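# Move tube carrier TC from nest N1 to N2

## Task

Carry the tube carrier TC out of transfer nest N1 and set it flat into the raised nest N2, held by N2's locators, oriented so its well A1 (the corner with the triangle on top of TC) sits at the N2 corner labelled A1. Every vial in TC has to remain upright in its own well at the end, otherwise the task fails. Vial rack R1 and all its vials must be left as they were at the start, and forceps T1 must remain in holder H1. H1 is loose on the table and must finish at its starting spot, facing its original direction. The result only counts if it stays in place without the robot holding it, so release TC and move the grippers away at the end.

## Robot and tools

Robot and layout. Two arms, left_arm and right_arm. N1 sits between them; N2 is on the right_arm side. Brief outside tugs on a held part, or pushes on loose items, can happen. Nothing may leave the table, and the arms must not strike or press against each other.

Frame. Result poses are in one shared scene frame: origin on the table top between the arms, +z up, +x outward over the table, left_arm on the +y side. The names left and right are arm names, not image sides. Each state line prints end_effector_position (metres) and end_effector_quat_wxyz per gripper; printed positions can be somewhat wrong, especially at long reach. The position is the point between the finger pads, just under 1 cm behind the tips. Fingers point along the gripper's +z and open and close along its y.

Row layout. Every motion argument is one flat list of 14 numbers covering both arms, each in [-1, 1]: dx, dy, dz, rx, ry, rz, opening for left_arm, then the same seven for right_arm. The first six per arm are an offset, not a pose, expressed in that gripper's own axes, counted from the gripper's measured pose in the latest result that displayed it (before any such result in the scene, or for later calls inside the same reply, from where the robot stands when the action begins). Scale: 1.0 equals 0.6 m of translation or 180 degrees; rx, ry, rz form a single rotation vector. The opening value is absolute: +1 fully open (0.087 m), -1 closed. Because offsets start from a measured pose, an all-zero row commands a return to that pose, not a pause; repeating a small offset against a hard surface does not push further, but against something that yields it does.

execute_actions(actions, pictures). actions is a list holding at most one item, or empty. Empty list: no command, returns the state (with pictures). An action: {"rows": [...], "steps": n}, 1 to 15 rows, steps at least 9 and at most 15 (default 15), each step 1/30 s; each row applies for one step, and the final row repeats if rows run out. Each row is measured from the same base pose, not from the preceding row. A wait: {"steps": n}, up to 300, counted from the previous result and including your reply time. The result is taken 9 steps before an action ends; those held-back steps run while you compose the next reply. pictures true adds camera images. A rejected call sends nothing.

move(target, speed). target is one 14-number row as above. Each gripper follows a straight path to its target; paths end together, taking 0.5 to 10 s (cut off at 10 s if longer). speed is m/s, 0.002 to 0.5, default 0.25; turning up to twice that in rad/s. Openings are sent at the start. Paths ignore obstacles and the other arm; grippers lag, drift, and may exceed speed, notably near full arm extension. Faster contact means harder impact, and a target further past a contact presses harder. The result adds a move: line giving the ending (done, off_target, moving, held, fault) and limits that acted (paced = the pose was clipped; held = a check blocked some steps, after which motion can jump fast), plus each gripper's distance from its target. If only one arm is named, the other finished normally. Pictures come with it.

wait(seconds): 0 to 10, sends nothing new. zoom_image(camera, region): camera is cam_head_left, cam_head_right, cam_left_wrist or cam_right_wrist (all 672x504); region [x0, y0, x1, y1] in pixels from the top-left, at most 504 by 504. finished_scene(scene): pass the current scene number; it ends the scene irreversibly and reports success. Replying without any tool call ends everything.

Controller limits. Each step, the commanded pose is clipped to within 70 mm and 16 degrees of the measured pose; after the last step the arm only continues to that clipped pose, so check the result and command the remainder. Position wins over orientation when both cannot be met. Friction can leave the gripper up to about 31 mm short, and smaller commands may not move it. A result with nothing held back shows a Hand target line per arm. A pose unreachable line or HELD marks steps where the clearance check altered or blocked the command. Joint ranges (rad): waist -2.618 to 3.054, shoulder 0 to 3.142, elbow 0 to 3.142, wrist pitch -1.571 to 1.571, wrist yaw -1.571 to 1.571, wrist roll -2.094 to 2.094.

Gripping. grip_measured is the finger gap on the command scale; the last joint value is the gap in metres. Readings may be off by up to roughly 1 mm, fixed per gripper. To hold, command an opening below grip_measured: about 0.02 below is firm, less is gentler. Pads manage about 20 N; fast closing can squeeze harder or spring open. To keep an idle arm still, send the offset back to its desired pose in the first call of a reply and zeros afterwards, with its proper opening each time.

Heat and faults. Holding loads warms motors. MOTOR HOT appears from 75 °C; at 90 °C that arm stops for 10 s; at 100 °C it loses hold and drops. These show as OVER-TEMPERATURE FAULT lines; a FAULT can cut a wait or move short. Avoid long holds while thinking, drops, slips, slams and hard pushes.

Each tool is called in YAML: its name, and indented under it one key for each argument.

## Session

execute_actions:
  actions: []

Scene clock: 0.00 s of 12600.00 s.
left_arm: end_effector_position=(+0.1944, +0.3229, +0.3153) grip_measured=+0.992 end_effector_quat_wxyz=(+0.586, +0.141, +0.745, +0.285) | right_arm: end_effector_position=(+0.2725, -0.3499, +0.1389) grip_measured=+0.983 end_effector_quat_wxyz=(+0.223, +0.402, +0.888, +0.008)
Joint positions: left_arm=[-0.855  0.757  0.944 -0.522 -1.095  0.339  0.087] | right_arm=[-0.138  1.468  1.244 -0.903  0.077  0.619  0.087]
Joint velocities: left_arm=[ 0.017 -0.012  0.002  0.007 -0.007 -0.022  0.   ] | right_arm=[-0.012 -0.007 -0.007  0.037 -0.037 -0.066  0.   ]
Hand target (left_arm): +0.194, +0.323, +0.315; +0.586, +0.141, +0.745, +0.285
Hand target (right_arm): +0.273, -0.350, +0.139; +0.223, +0.402, +0.888, +0.008

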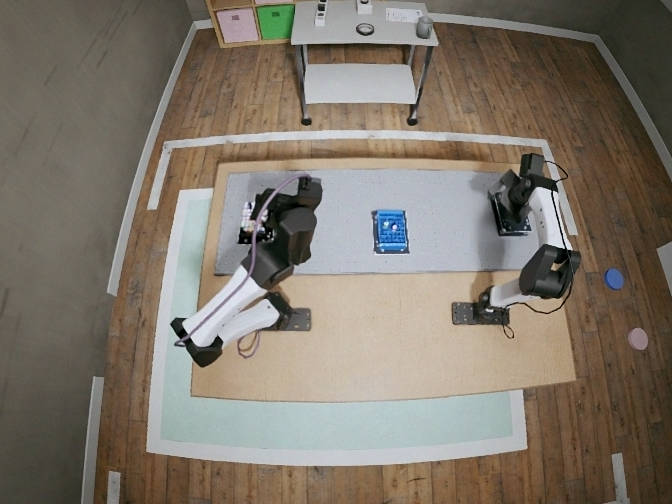

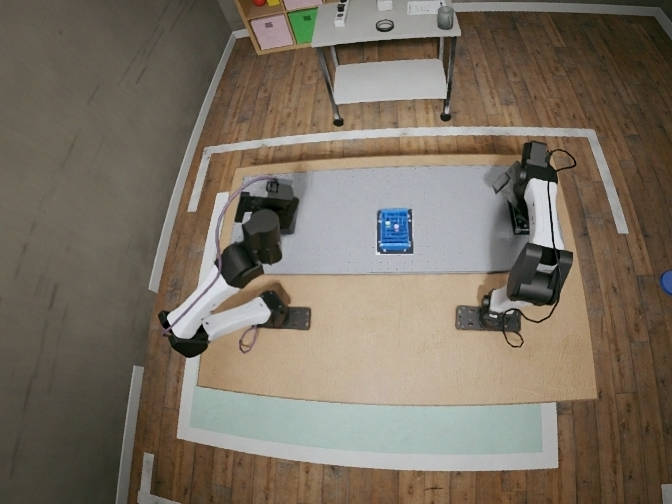

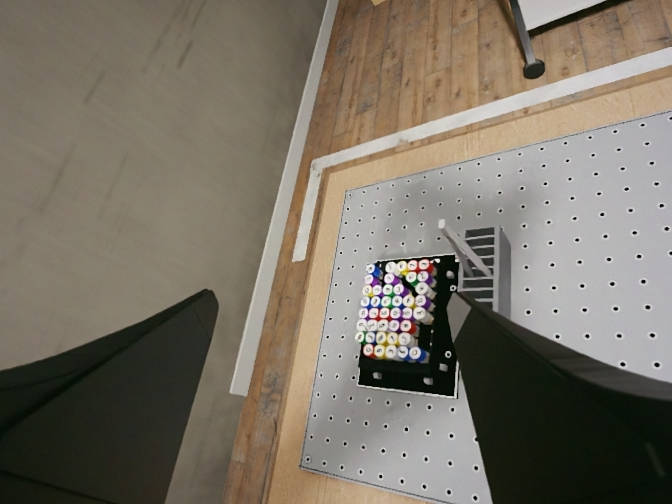

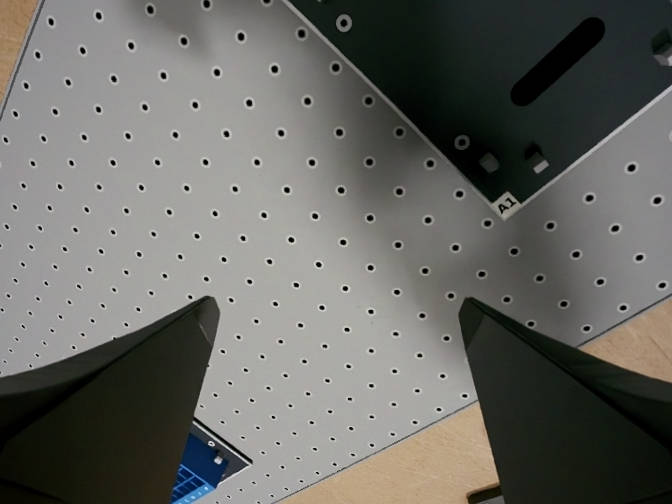

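zoom_image:
  camera: "cam_head_left"
  region: [350,190,550,330]

zoom_image:
  camera: "cam_head_right"
  region: [360,195,440,265]

Region (350, 190, 550, 330) of cam_head_left's 672x504 image, scaled by 2.520, with more detail than that image has; it fills the top 353 rows of this view, and the rest is white.

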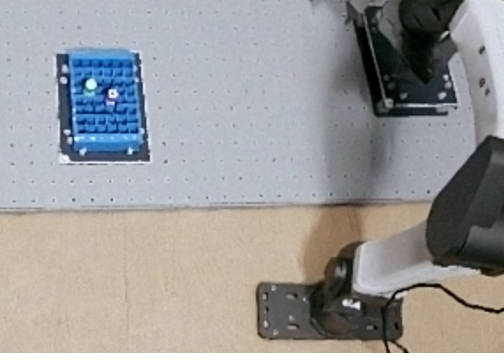

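Region (360, 195, 440, 265) of cam_head_right's 672x504 image, scaled by 6.300, with more detail than that image has; it fills the top 441 rows of this view, and the rest is white.

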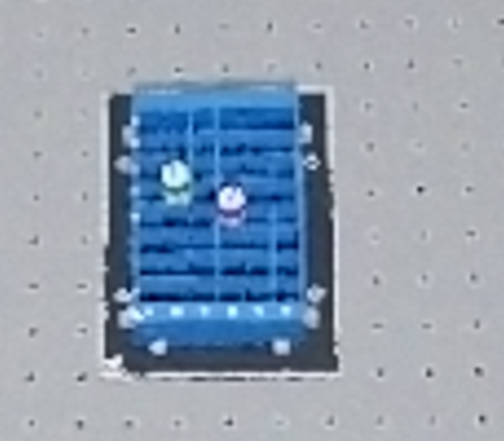

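move:
  target: [0,0,0,0,0,0,1,0.36,0.351,-0.228,0.005,0.147,-0.266,1]

Scene clock: 3.13 s of 12600.00 s.
left_arm: end_effector_position=(+0.1945, +0.3229, +0.3155) grip_measured=+0.992 end_effector_quat_wxyz=(+0.586, +0.141, +0.745, +0.284) | right_arm: end_effector_position=(+0.2458, -0.0312, +0.2226) grip_measured=+0.983 end_effector_quat_wxyz=(+0.103, +0.010, +0.991, +0.090)
Joint positions: left_arm=[-0.855  0.757  0.944 -0.521 -1.095  0.339  0.087] | right_arm=[ 0.734  2.     2.245 -1.541 -0.014  0.681  0.087]
Joint velocities: left_arm=[-0.007  0.007 -0.012 -0.007  0.022  0.007  0.   ] | right_arm=[-0.007 -0.012 -0.017  0.007  0.081 -0.022  0.   ]
Hand target (left_arm): +0.194, +0.323, +0.315; +0.586, +0.141, +0.745, +0.285
Hand target (right_arm): +0.245, -0.029, +0.221; +0.095, +0.006, +0.991, +0.091
Off the commanded pose (left_arm): 0.000 m, 0 deg.
Off the commanded pose (right_arm): 0.006 m, 16 deg.
joint sent to its limit (right arm) — the command would take joint 4 (wrist pitch) past its lower limit, so that joint was sent only as far as its limit.
Kept back: nothing.
move: off_target (right_arm)

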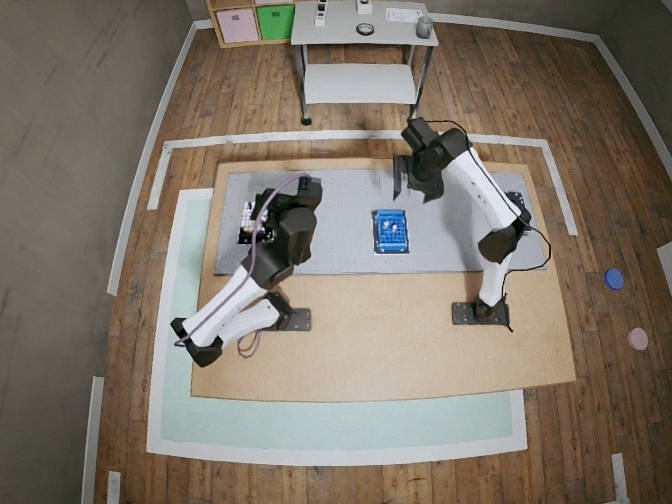

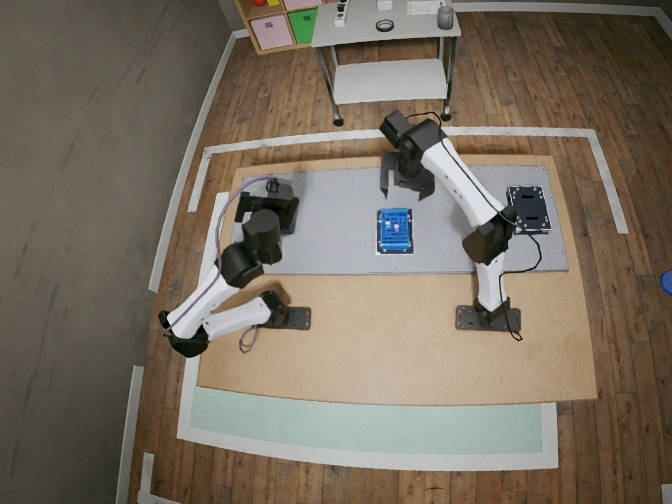

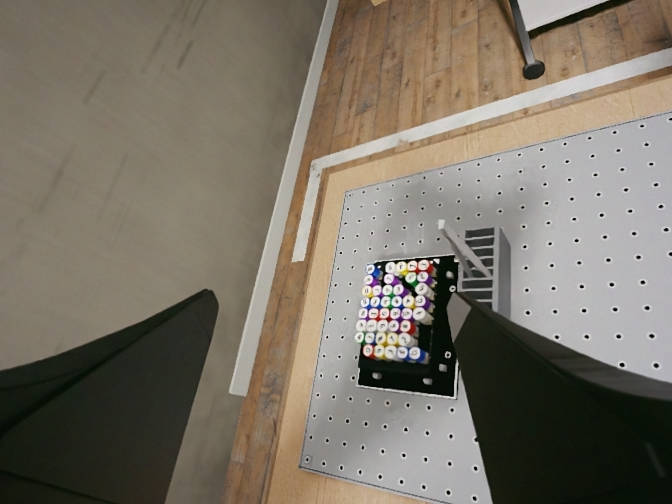

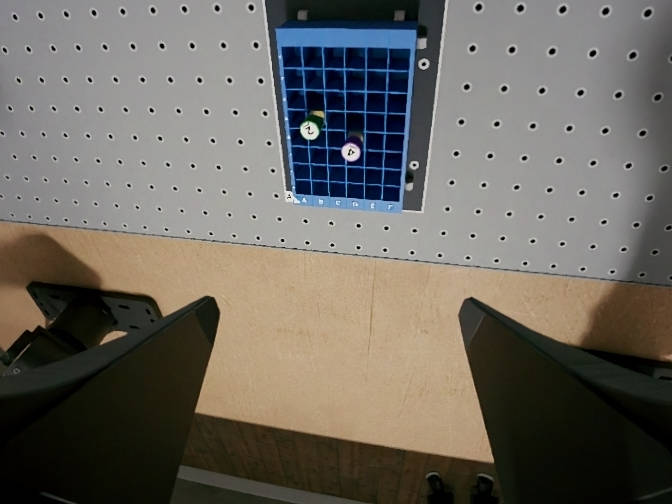

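move:
  target: [0,0,0,0,0,0,1,0.083,-0.004,0.155,0.056,-0.017,-0.014,1]

Scene clock: 4.77 s of 12600.00 s.
left_arm: end_effector_position=(+0.1946, +0.3228, +0.3157) grip_measured=+0.992 end_effector_quat_wxyz=(+0.587, +0.140, +0.745, +0.284) | right_arm: end_effector_position=(+0.2147, -0.0142, +0.1202) grip_measured=+0.983 end_effector_quat_wxyz=(+0.120, -0.003, +0.993, -0.003)
Joint positions: left_arm=[-0.855  0.757  0.944 -0.519 -1.095  0.339  0.087] | right_arm=[ 0.9    1.945  1.761 -1.226  0.179  0.803  0.087]
Joint velocities: left_arm=[-0.007 -0.002 -0.007  0.022 -0.037 -0.007  0.001] | right_arm=[-0.012  0.017 -0.007  0.022 -0.051  0.022 -0.001]
Hand target (left_arm): +0.195, +0.323, +0.316; +0.587, +0.141, +0.745, +0.284
Hand target (right_arm): +0.215, -0.015, +0.123; +0.129, -0.000, +0.992, +0.001
Off the commanded pose (left_arm): 0.000 m, 0 deg.
Off the commanded pose (right_arm): 0.003 m, 1 deg.
Kept back: nothing.
move: done

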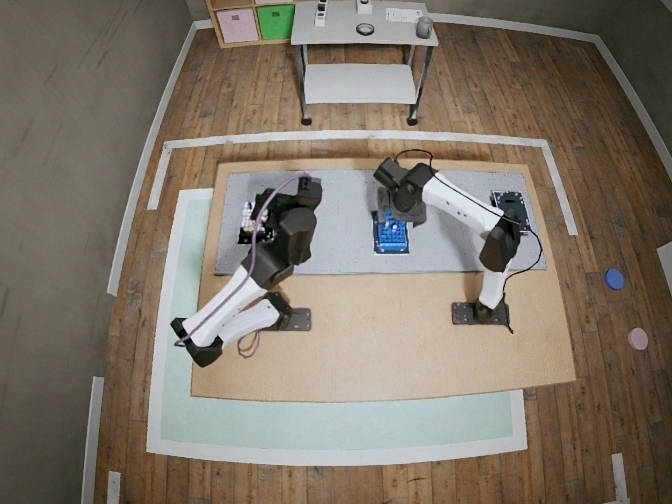

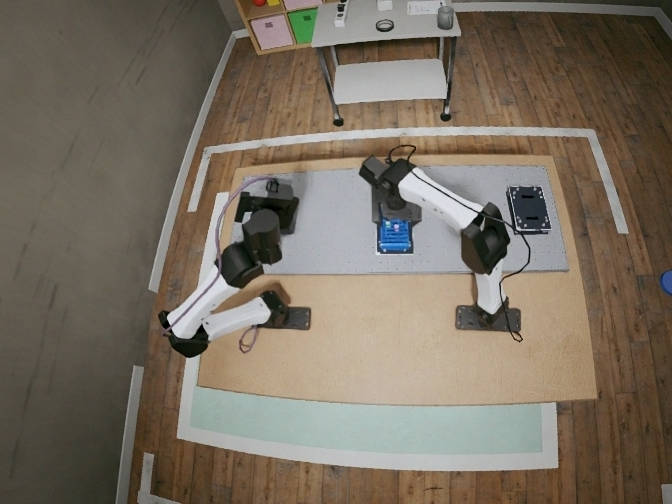

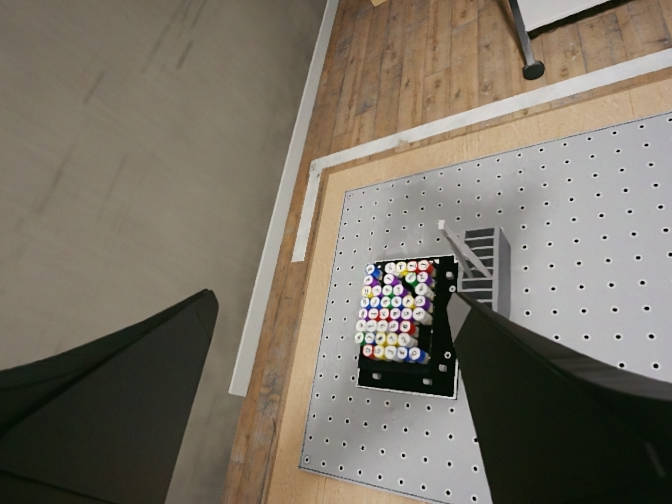

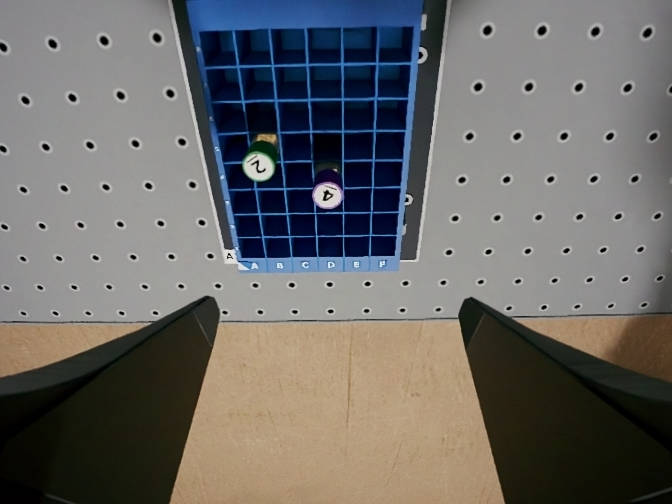

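move:
  target: [0,0,0,0,0,0,1,0,0.018,0.08,0,0,0,1]
  speed: 0.1

Scene clock: 6.03 s of 12600.00 s.
left_arm: end_effector_position=(+0.1946, +0.3227, +0.3158) grip_measured=+0.992 end_effector_quat_wxyz=(+0.587, +0.140, +0.745, +0.284) | right_arm: end_effector_position=(+0.2251, -0.0031, +0.0819) grip_measured=+0.983 end_effector_quat_wxyz=(+0.124, -0.003, +0.992, +0.001)
Joint positions: left_arm=[-0.855  0.757  0.944 -0.518 -1.095  0.339  0.087] | right_arm=[ 0.9    1.997  1.682 -1.084  0.179  0.804  0.087]
Joint velocities: left_arm=[-0.022  0.017 -0.002 -0.007 -0.007 -0.095  0.001] | right_arm=[ 0.002 -0.007 -0.002 -0.066 -0.007 -0.007  0.002]
Hand target (left_arm): +0.195, +0.323, +0.316; +0.587, +0.140, +0.745, +0.284
Hand target (right_arm): +0.225, -0.004, +0.074; +0.120, -0.003, +0.993, -0.003
Off the commanded pose (left_arm): 0.000 m, 0 deg.
Off the commanded pose (right_arm): 0.008 m, 1 deg.
Kept back: nothing.
move: done

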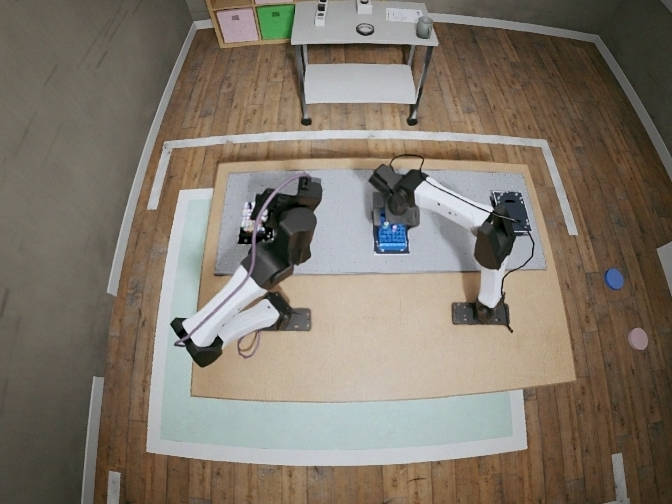

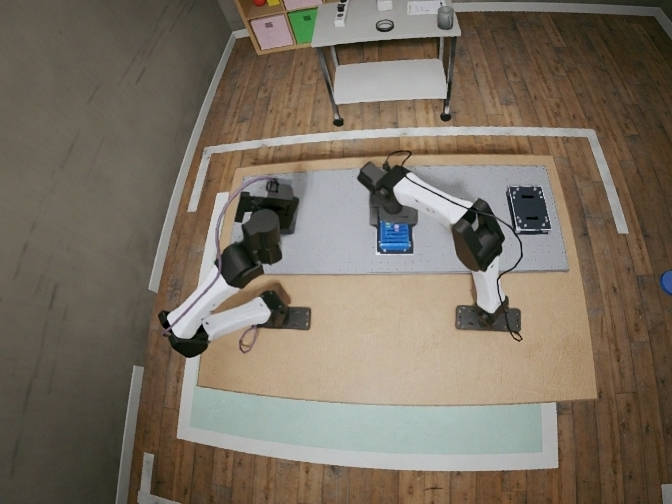

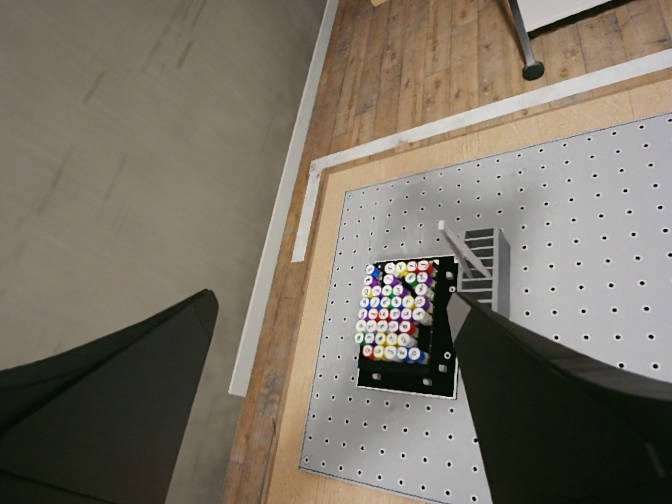

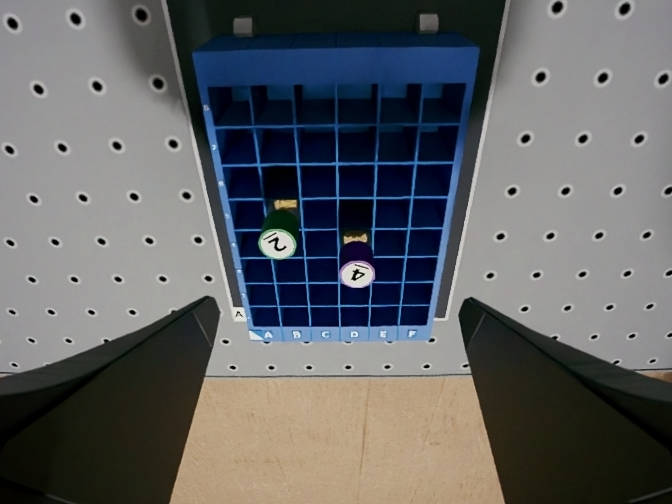

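Centred. Descend vertically.

move:
  target: [0,0,0,0,0,0,1,0.016,-0.001,0.065,0,0,0,1]
  speed: 0.05

Scene clock: 7.50 s of 12600.00 s.
left_arm: end_effector_position=(+0.1947, +0.3227, +0.3159) grip_measured=+0.992 end_effector_quat_wxyz=(+0.587, +0.140, +0.745, +0.284) | right_arm: end_effector_position=(+0.2258, -0.0023, +0.0539) grip_measured=+0.983 end_effector_quat_wxyz=(+0.130, -0.002, +0.991, +0.008)
Joint positions: left_arm=[-0.855  0.757  0.944 -0.518 -1.095  0.339  0.087] | right_arm=[ 0.9    1.997  1.569 -0.951  0.179  0.804  0.087]
Joint velocities: left_arm=[ 0.007 -0.012 -0.007 -0.022 -0.051  0.022 -0.001] | right_arm=[-0.007  0.022 -0.012 -0.095 -0.037 -0.037 -0.001]
Hand target (left_arm): +0.195, +0.323, +0.316; +0.587, +0.140, +0.745, +0.284
Hand target (right_arm): +0.225, -0.004, +0.042; +0.124, -0.003, +0.992, +0.001
Off the commanded pose (left_arm): 0.000 m, 0 deg.
Off the commanded pose (right_arm): 0.012 m, 1 deg.
Kept back: nothing.
move: off_target (right_arm)

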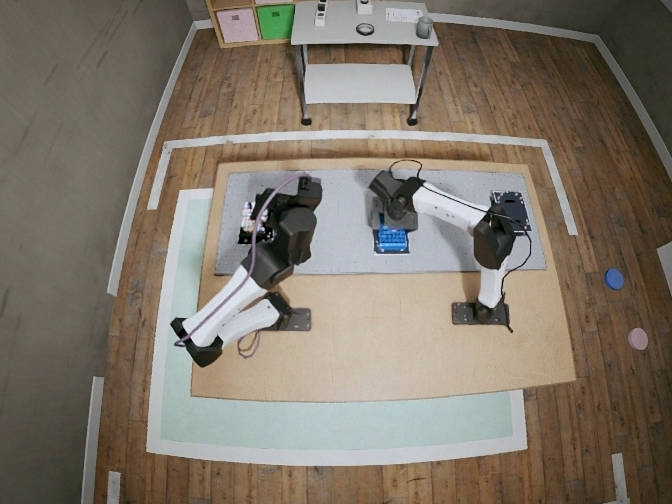

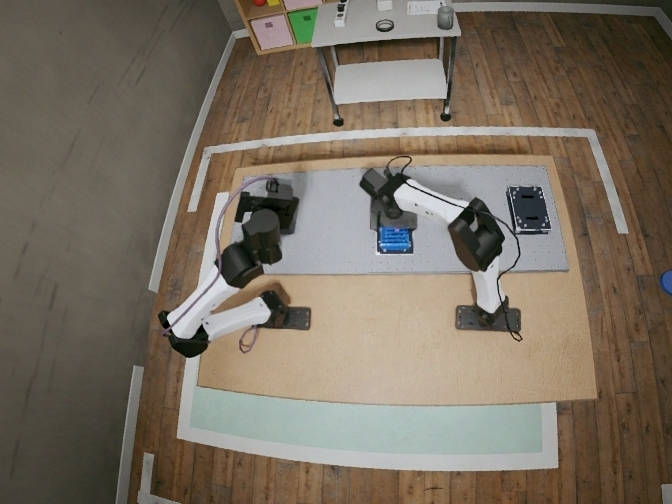

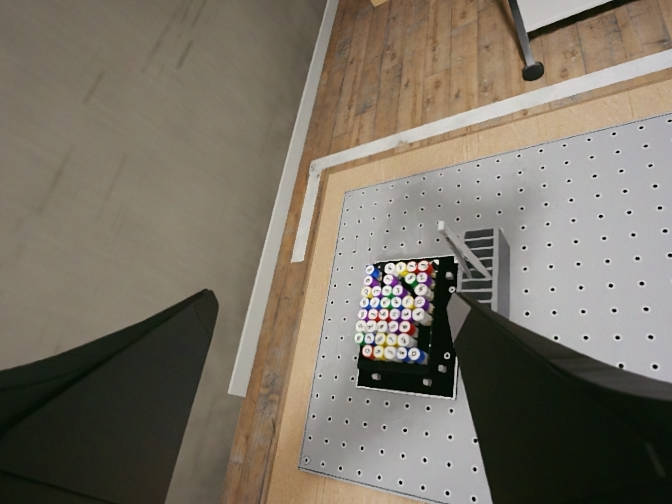

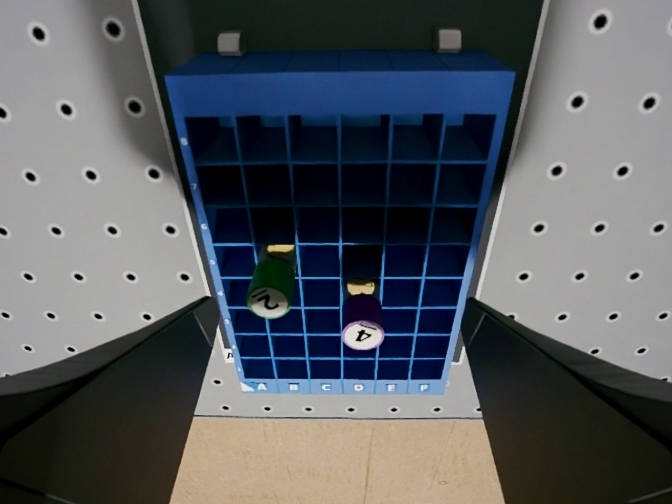

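move:
  target: [0,0,0,0,0,0,1,0.02,-0.005,0.055,0.007,0.004,0,1]
  speed: 0.04

Scene clock: 8.93 s of 12600.00 s.
left_arm: end_effector_position=(+0.1947, +0.3226, +0.3160) grip_measured=+0.992 end_effector_quat_wxyz=(+0.588, +0.139, +0.745, +0.283) | right_arm: end_effector_position=(+0.2245, -0.0035, +0.0299) grip_measured=+0.983 end_effector_quat_wxyz=(+0.127, -0.001, +0.992, +0.006)
Joint positions: left_arm=[-0.855  0.757  0.944 -0.516 -1.095  0.339  0.087] | right_arm=[ 0.9    2.018  1.503 -0.872  0.179  0.807  0.087]
Joint velocities: left_arm=[ 0.012  0.002  0.017  0.066  0.022  0.007 -0.001] | right_arm=[-0.012 -0.002  0.002 -0.037  0.022 -0.022  0.001]
Hand target (left_arm): +0.195, +0.323, +0.316; +0.587, +0.140, +0.745, +0.284
Hand target (right_arm): +0.222, -0.005, +0.019; +0.124, -0.000, +0.992, -0.003
Off the commanded pose (left_arm): 0.000 m, 0 deg.
Off the commanded pose (right_arm): 0.011 m, 1 deg.
Kept back: nothing.
move: off_target (right_arm)

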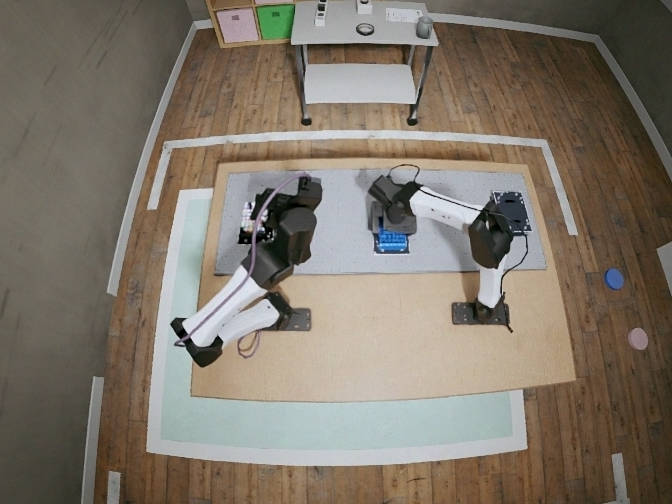

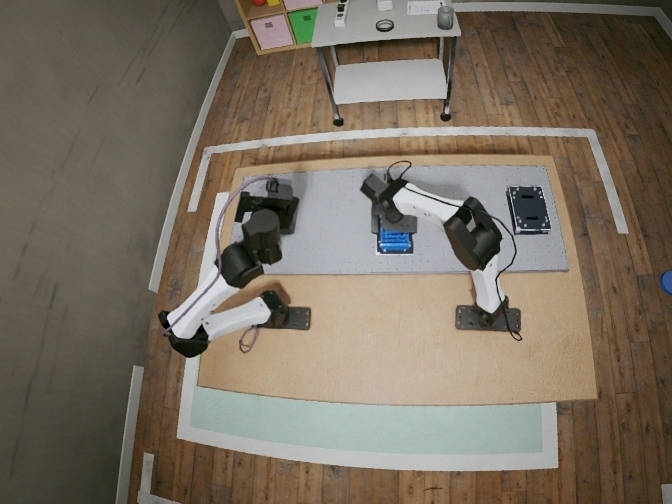

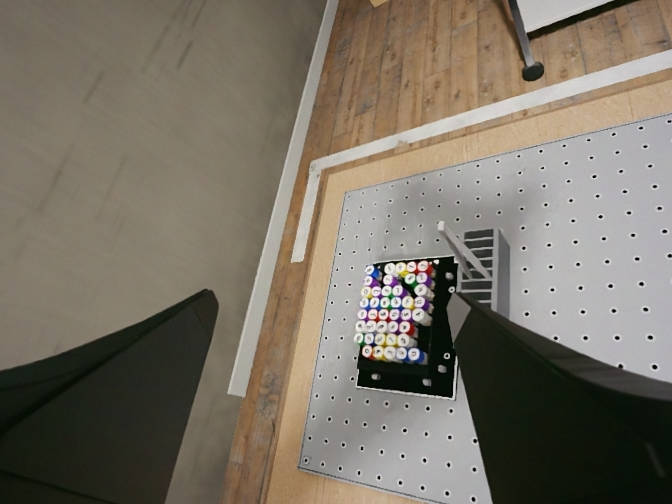

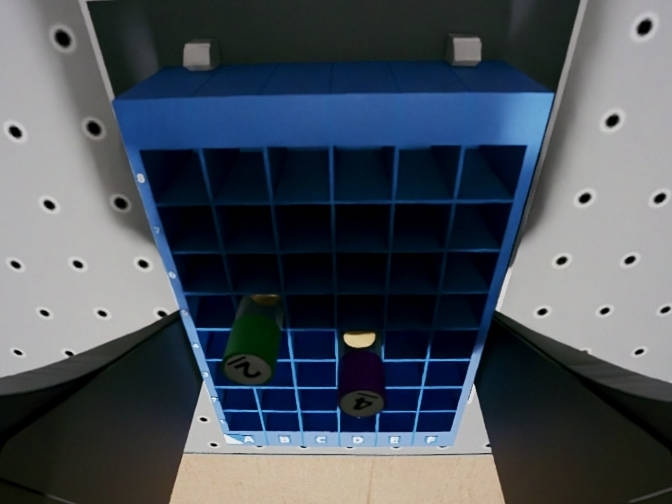

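Straddling well. Close.

move:
  target: [0,0,0,0,0,0,1,0,0,0,0,0,0,0.78]

Scene clock: 9.87 s of 12600.00 s.
left_arm: end_effector_position=(+0.1948, +0.3225, +0.3161) grip_measured=+0.992 end_effector_quat_wxyz=(+0.588, +0.139, +0.745, +0.283) | right_arm: end_effector_position=(+0.2247, -0.0033, +0.0299) grip_measured=+0.928 end_effector_quat_wxyz=(+0.128, -0.001, +0.992, +0.006)
Joint positions: left_arm=[-0.855  0.757  0.944 -0.516 -1.095  0.339  0.087] | right_arm=[ 0.9    2.018  1.503 -0.871  0.179  0.807  0.084]
Joint velocities: left_arm=[-0.007 -0.017  0.002 -0.037  0.051  0.051  0.   ] | right_arm=[ 0.007 -0.012 -0.002 -0.066 -0.022 -0.066 -0.001]
Hand target (left_arm): +0.195, +0.323, +0.316; +0.588, +0.139, +0.745, +0.283
Hand target (right_arm): +0.225, -0.004, +0.030; +0.127, -0.001, +0.992, +0.005
Off the commanded pose (left_arm): 0.000 m, 0 deg.
Off the commanded pose (right_arm): 0.000 m, 0 deg.
Kept back: nothing.
move: done

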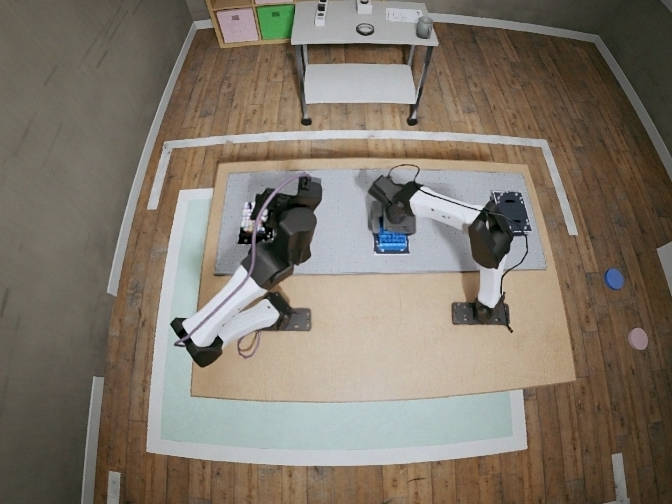

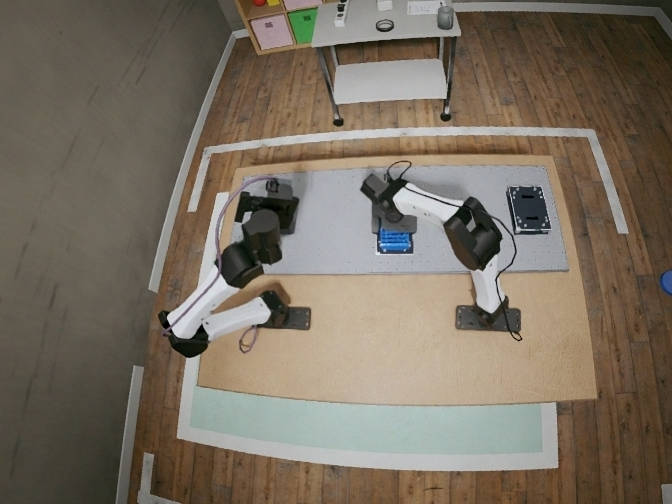

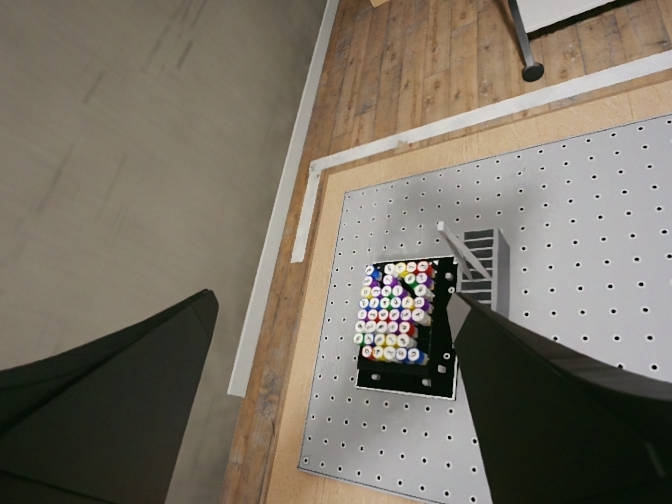

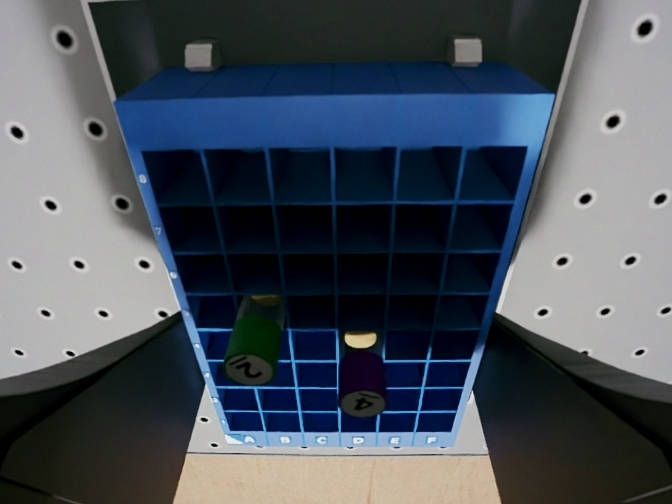

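move:
  target: [0,0,0,0,0,0,1,-0.015,0.001,-0.056,0,0,0,0.89]
  speed: 0.04

move:
  target: [0,0,0,0,0,0,1,-0.07,-0.3,-0.09,0,0,0,0.89]
  speed: 0.12

zoom_image:
  camera: "cam_head_right"
  region: [360,150,580,300]

Scene clock: 11.53 s of 12600.00 s.
left_arm: end_effector_position=(+0.1948, +0.3225, +0.3163) grip_measured=+0.992 end_effector_quat_wxyz=(+0.588, +0.139, +0.745, +0.283) | right_arm: end_effector_position=(+0.2212, -0.0070, +0.0481) grip_measured=+0.928 end_effector_quat_wxyz=(+0.115, -0.002, +0.993, -0.008)
Joint positions: left_arm=[-0.855  0.757  0.944 -0.515 -1.095  0.339  0.087] | right_arm=[ 0.9    2.018  1.579 -0.985  0.179  0.807  0.084]
Joint velocities: left_arm=[ 0.007 -0.012  0.007 -0.037  0.022 -0.007  0.   ] | right_arm=[-0.002 -0.027  0.007  0.081 -0.022  0.022  0.   ]
Hand target (left_arm): +0.195, +0.323, +0.316; +0.588, +0.139, +0.745, +0.283
Hand target (right_arm): +0.225, -0.003, +0.064; +0.128, -0.000, +0.992, +0.006
Off the commanded pose (left_arm): 0.000 m, 0 deg.
Off the commanded pose (right_arm): 0.017 m, 2 deg.
Kept back: nothing.
move: off_target (right_arm)

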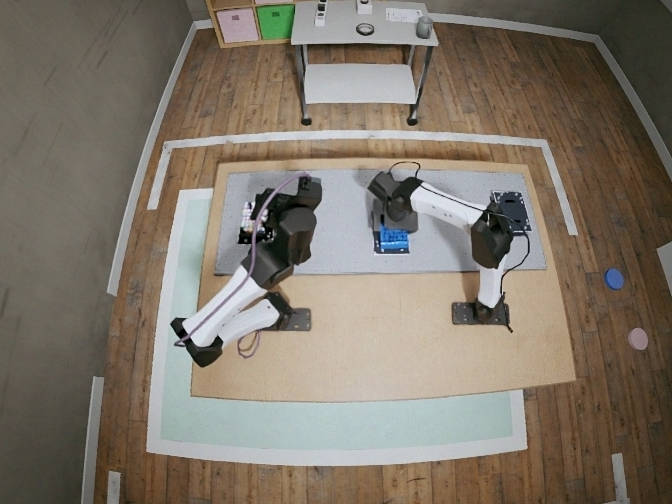

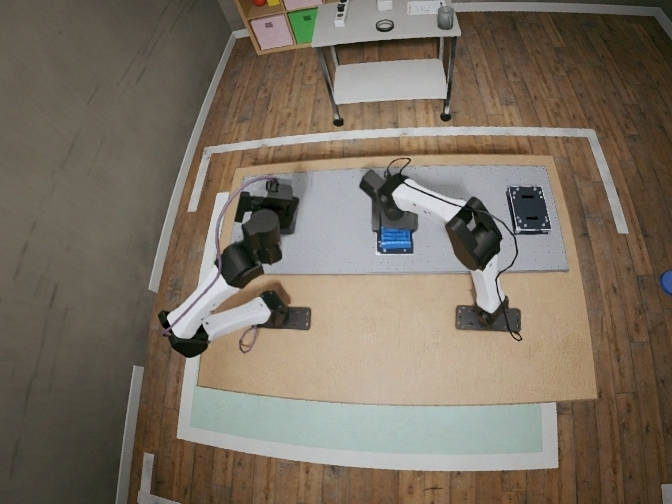

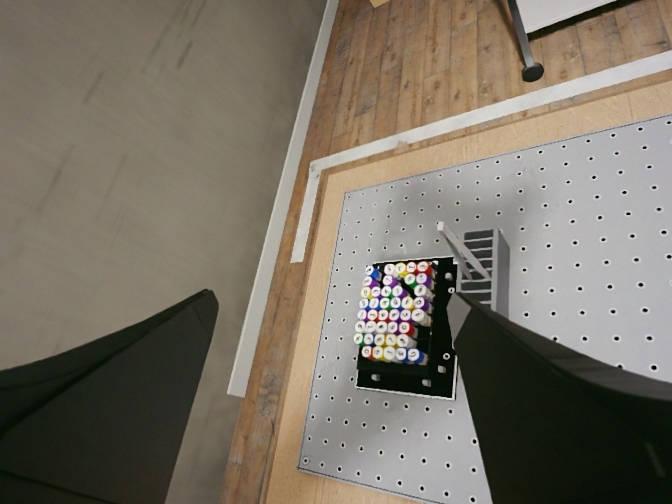

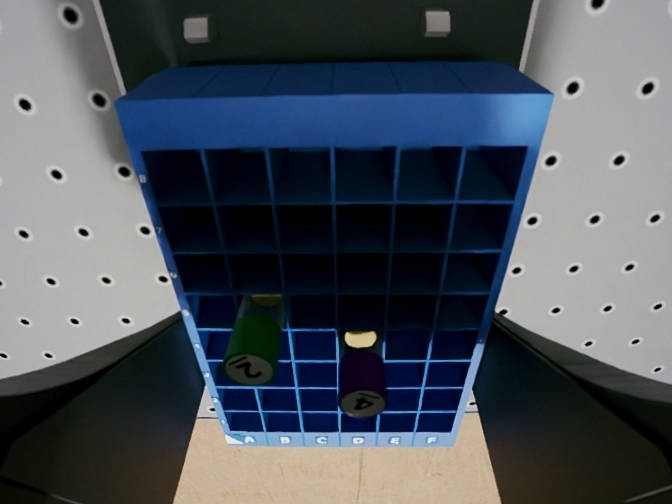

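Scene clock: 13.63 s of 12600.00 s.
left_arm: end_effector_position=(+0.1949, +0.3224, +0.3164) grip_measured=+0.992 end_effector_quat_wxyz=(+0.589, +0.138, +0.745, +0.283) | right_arm: end_effector_position=(+0.2546, -0.1847, +0.1073) grip_measured=+0.928 end_effector_quat_wxyz=(+0.113, +0.001, +0.993, -0.014)
Joint positions: left_arm=[-0.855  0.757  0.944 -0.513 -1.095  0.339  0.087] | right_arm=[ 0.434  1.7    1.399 -1.067  0.106  0.349  0.084]
Joint velocities: left_arm=[-0.012 -0.002 -0.022 -0.022 -0.037 -0.007 -0.001] | right_arm=[-0.012 -0.007  0.012  0.051  0.037 -0.081 -0.   ]
Hand target (left_arm): +0.195, +0.322, +0.316; +0.588, +0.139, +0.745, +0.283
Hand target (right_arm): +0.250, -0.186, +0.113; +0.115, -0.002, +0.993, -0.010
Off the commanded pose (left_arm): 0.000 m, 0 deg.
Off the commanded pose (right_arm): 0.007 m, 1 deg.
Kept back: nothing.
move: done

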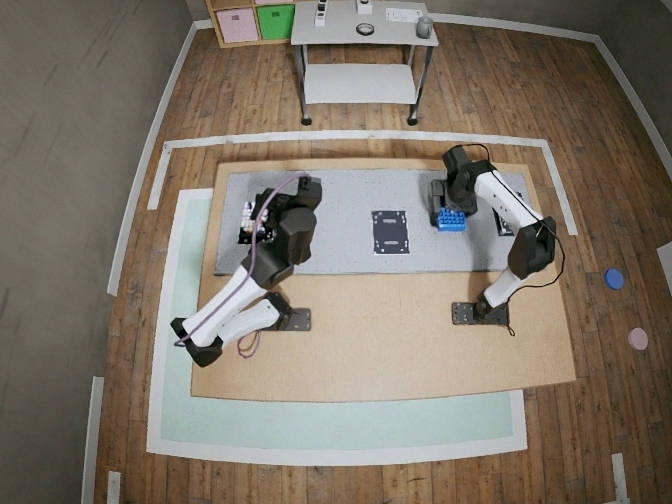

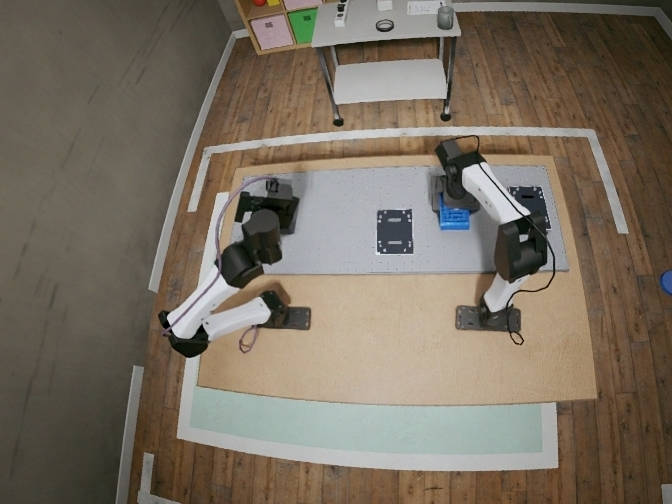

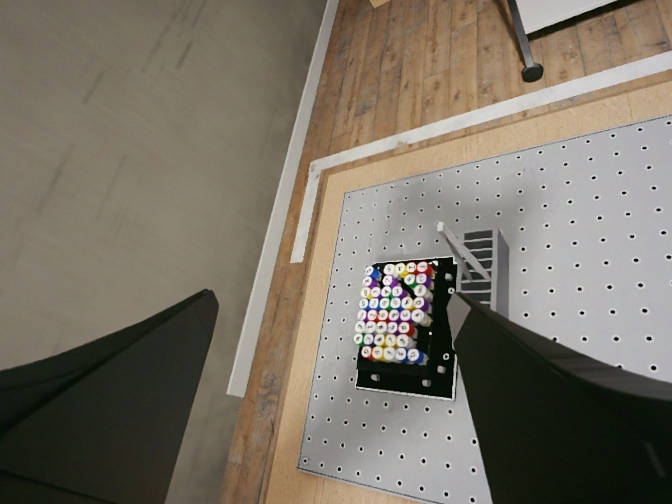

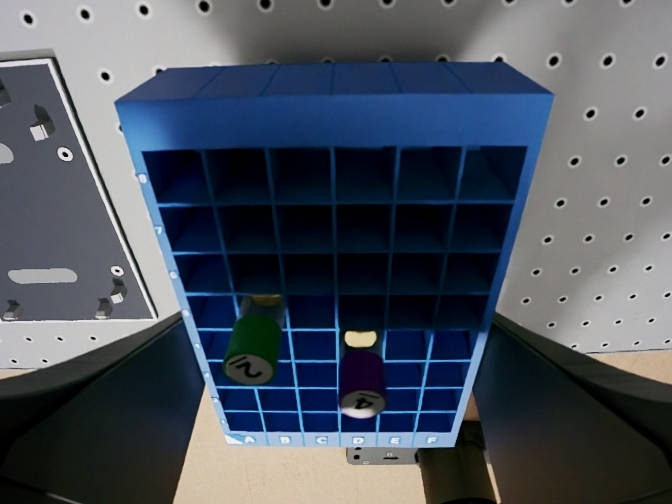

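Region (360, 150, 580, 300) of cam_head_right's 672x504 image, scaled by 2.291, with more detail than that image has; it fills the top 344 rows of this view, and the rest is white.

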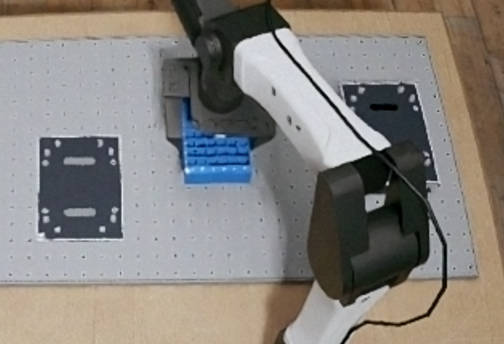

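move:
  target: [0,0,0,0,0,0,1,-0.066,-0.39,0.03,-0.013,-0.01,0,0.89]
  speed: 0.12

Scene clock: 16.33 s of 12600.00 s.
left_arm: end_effector_position=(+0.1949, +0.3224, +0.3165) grip_measured=+0.992 end_effector_quat_wxyz=(+0.589, +0.138, +0.745, +0.283) | right_arm: end_effector_position=(+0.2898, -0.4192, +0.1023) grip_measured=+0.928 end_effector_quat_wxyz=(+0.125, +0.001, +0.992, -0.001)
Joint positions: left_arm=[-0.855  0.757  0.944 -0.513 -1.095  0.339  0.087] | right_arm=[-0.29   1.821  1.523 -1.036 -0.087 -0.353  0.084]
Joint velocities: left_arm=[-0.002 -0.007  0.007 -0.037 -0.022  0.007 -0.001] | right_arm=[-0.022 -0.012  0.007  0.051 -0.022 -0.066  0.001]
Hand target (left_arm): +0.195, +0.322, +0.316; +0.589, +0.138, +0.745, +0.283
Hand target (right_arm): +0.294, -0.420, +0.104; +0.128, -0.002, +0.992, +0.003
Off the commanded pose (left_arm): 0.000 m, 0 deg.
Off the commanded pose (right_arm): 0.007 m, 1 deg.
Kept back: nothing.
move: done

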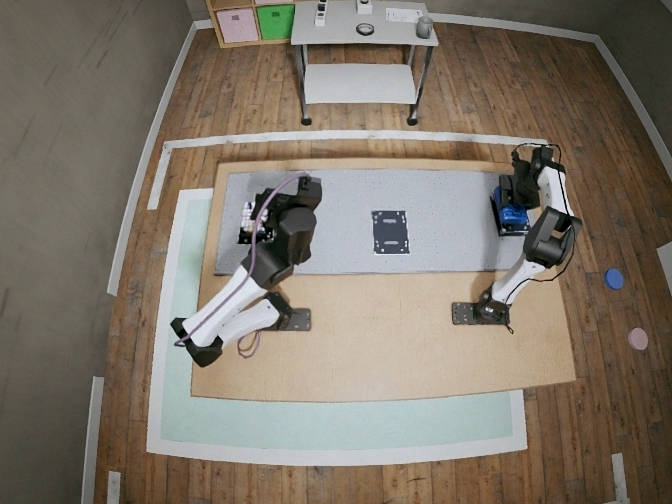

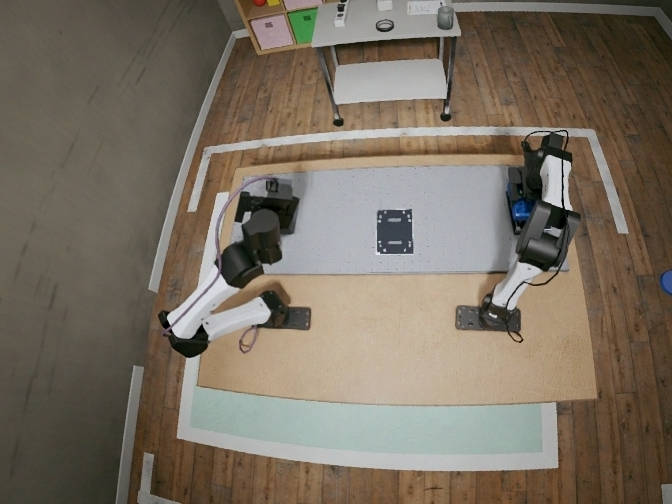

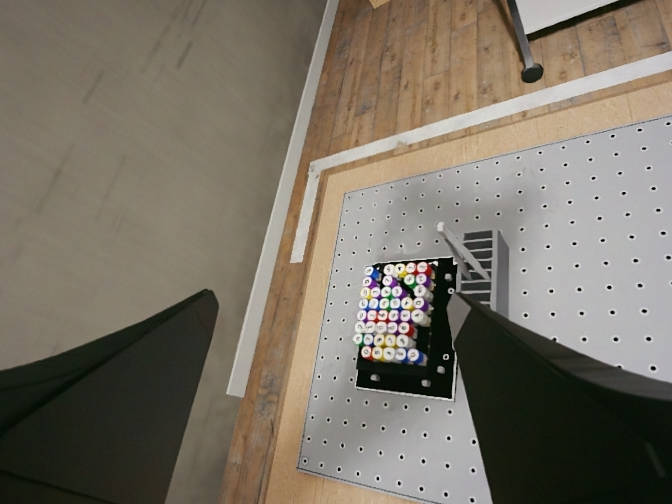

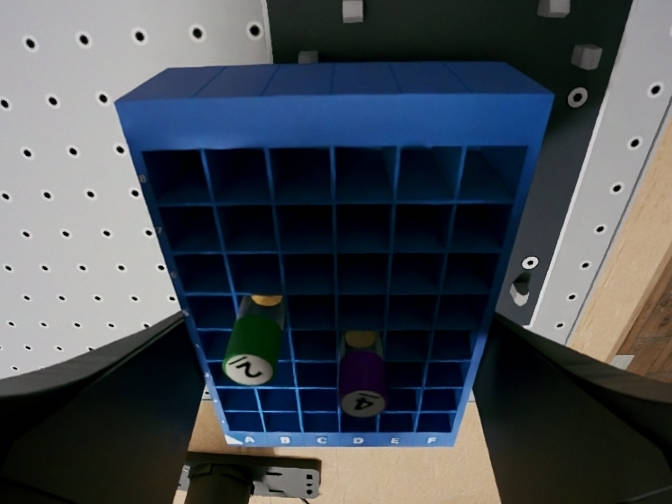

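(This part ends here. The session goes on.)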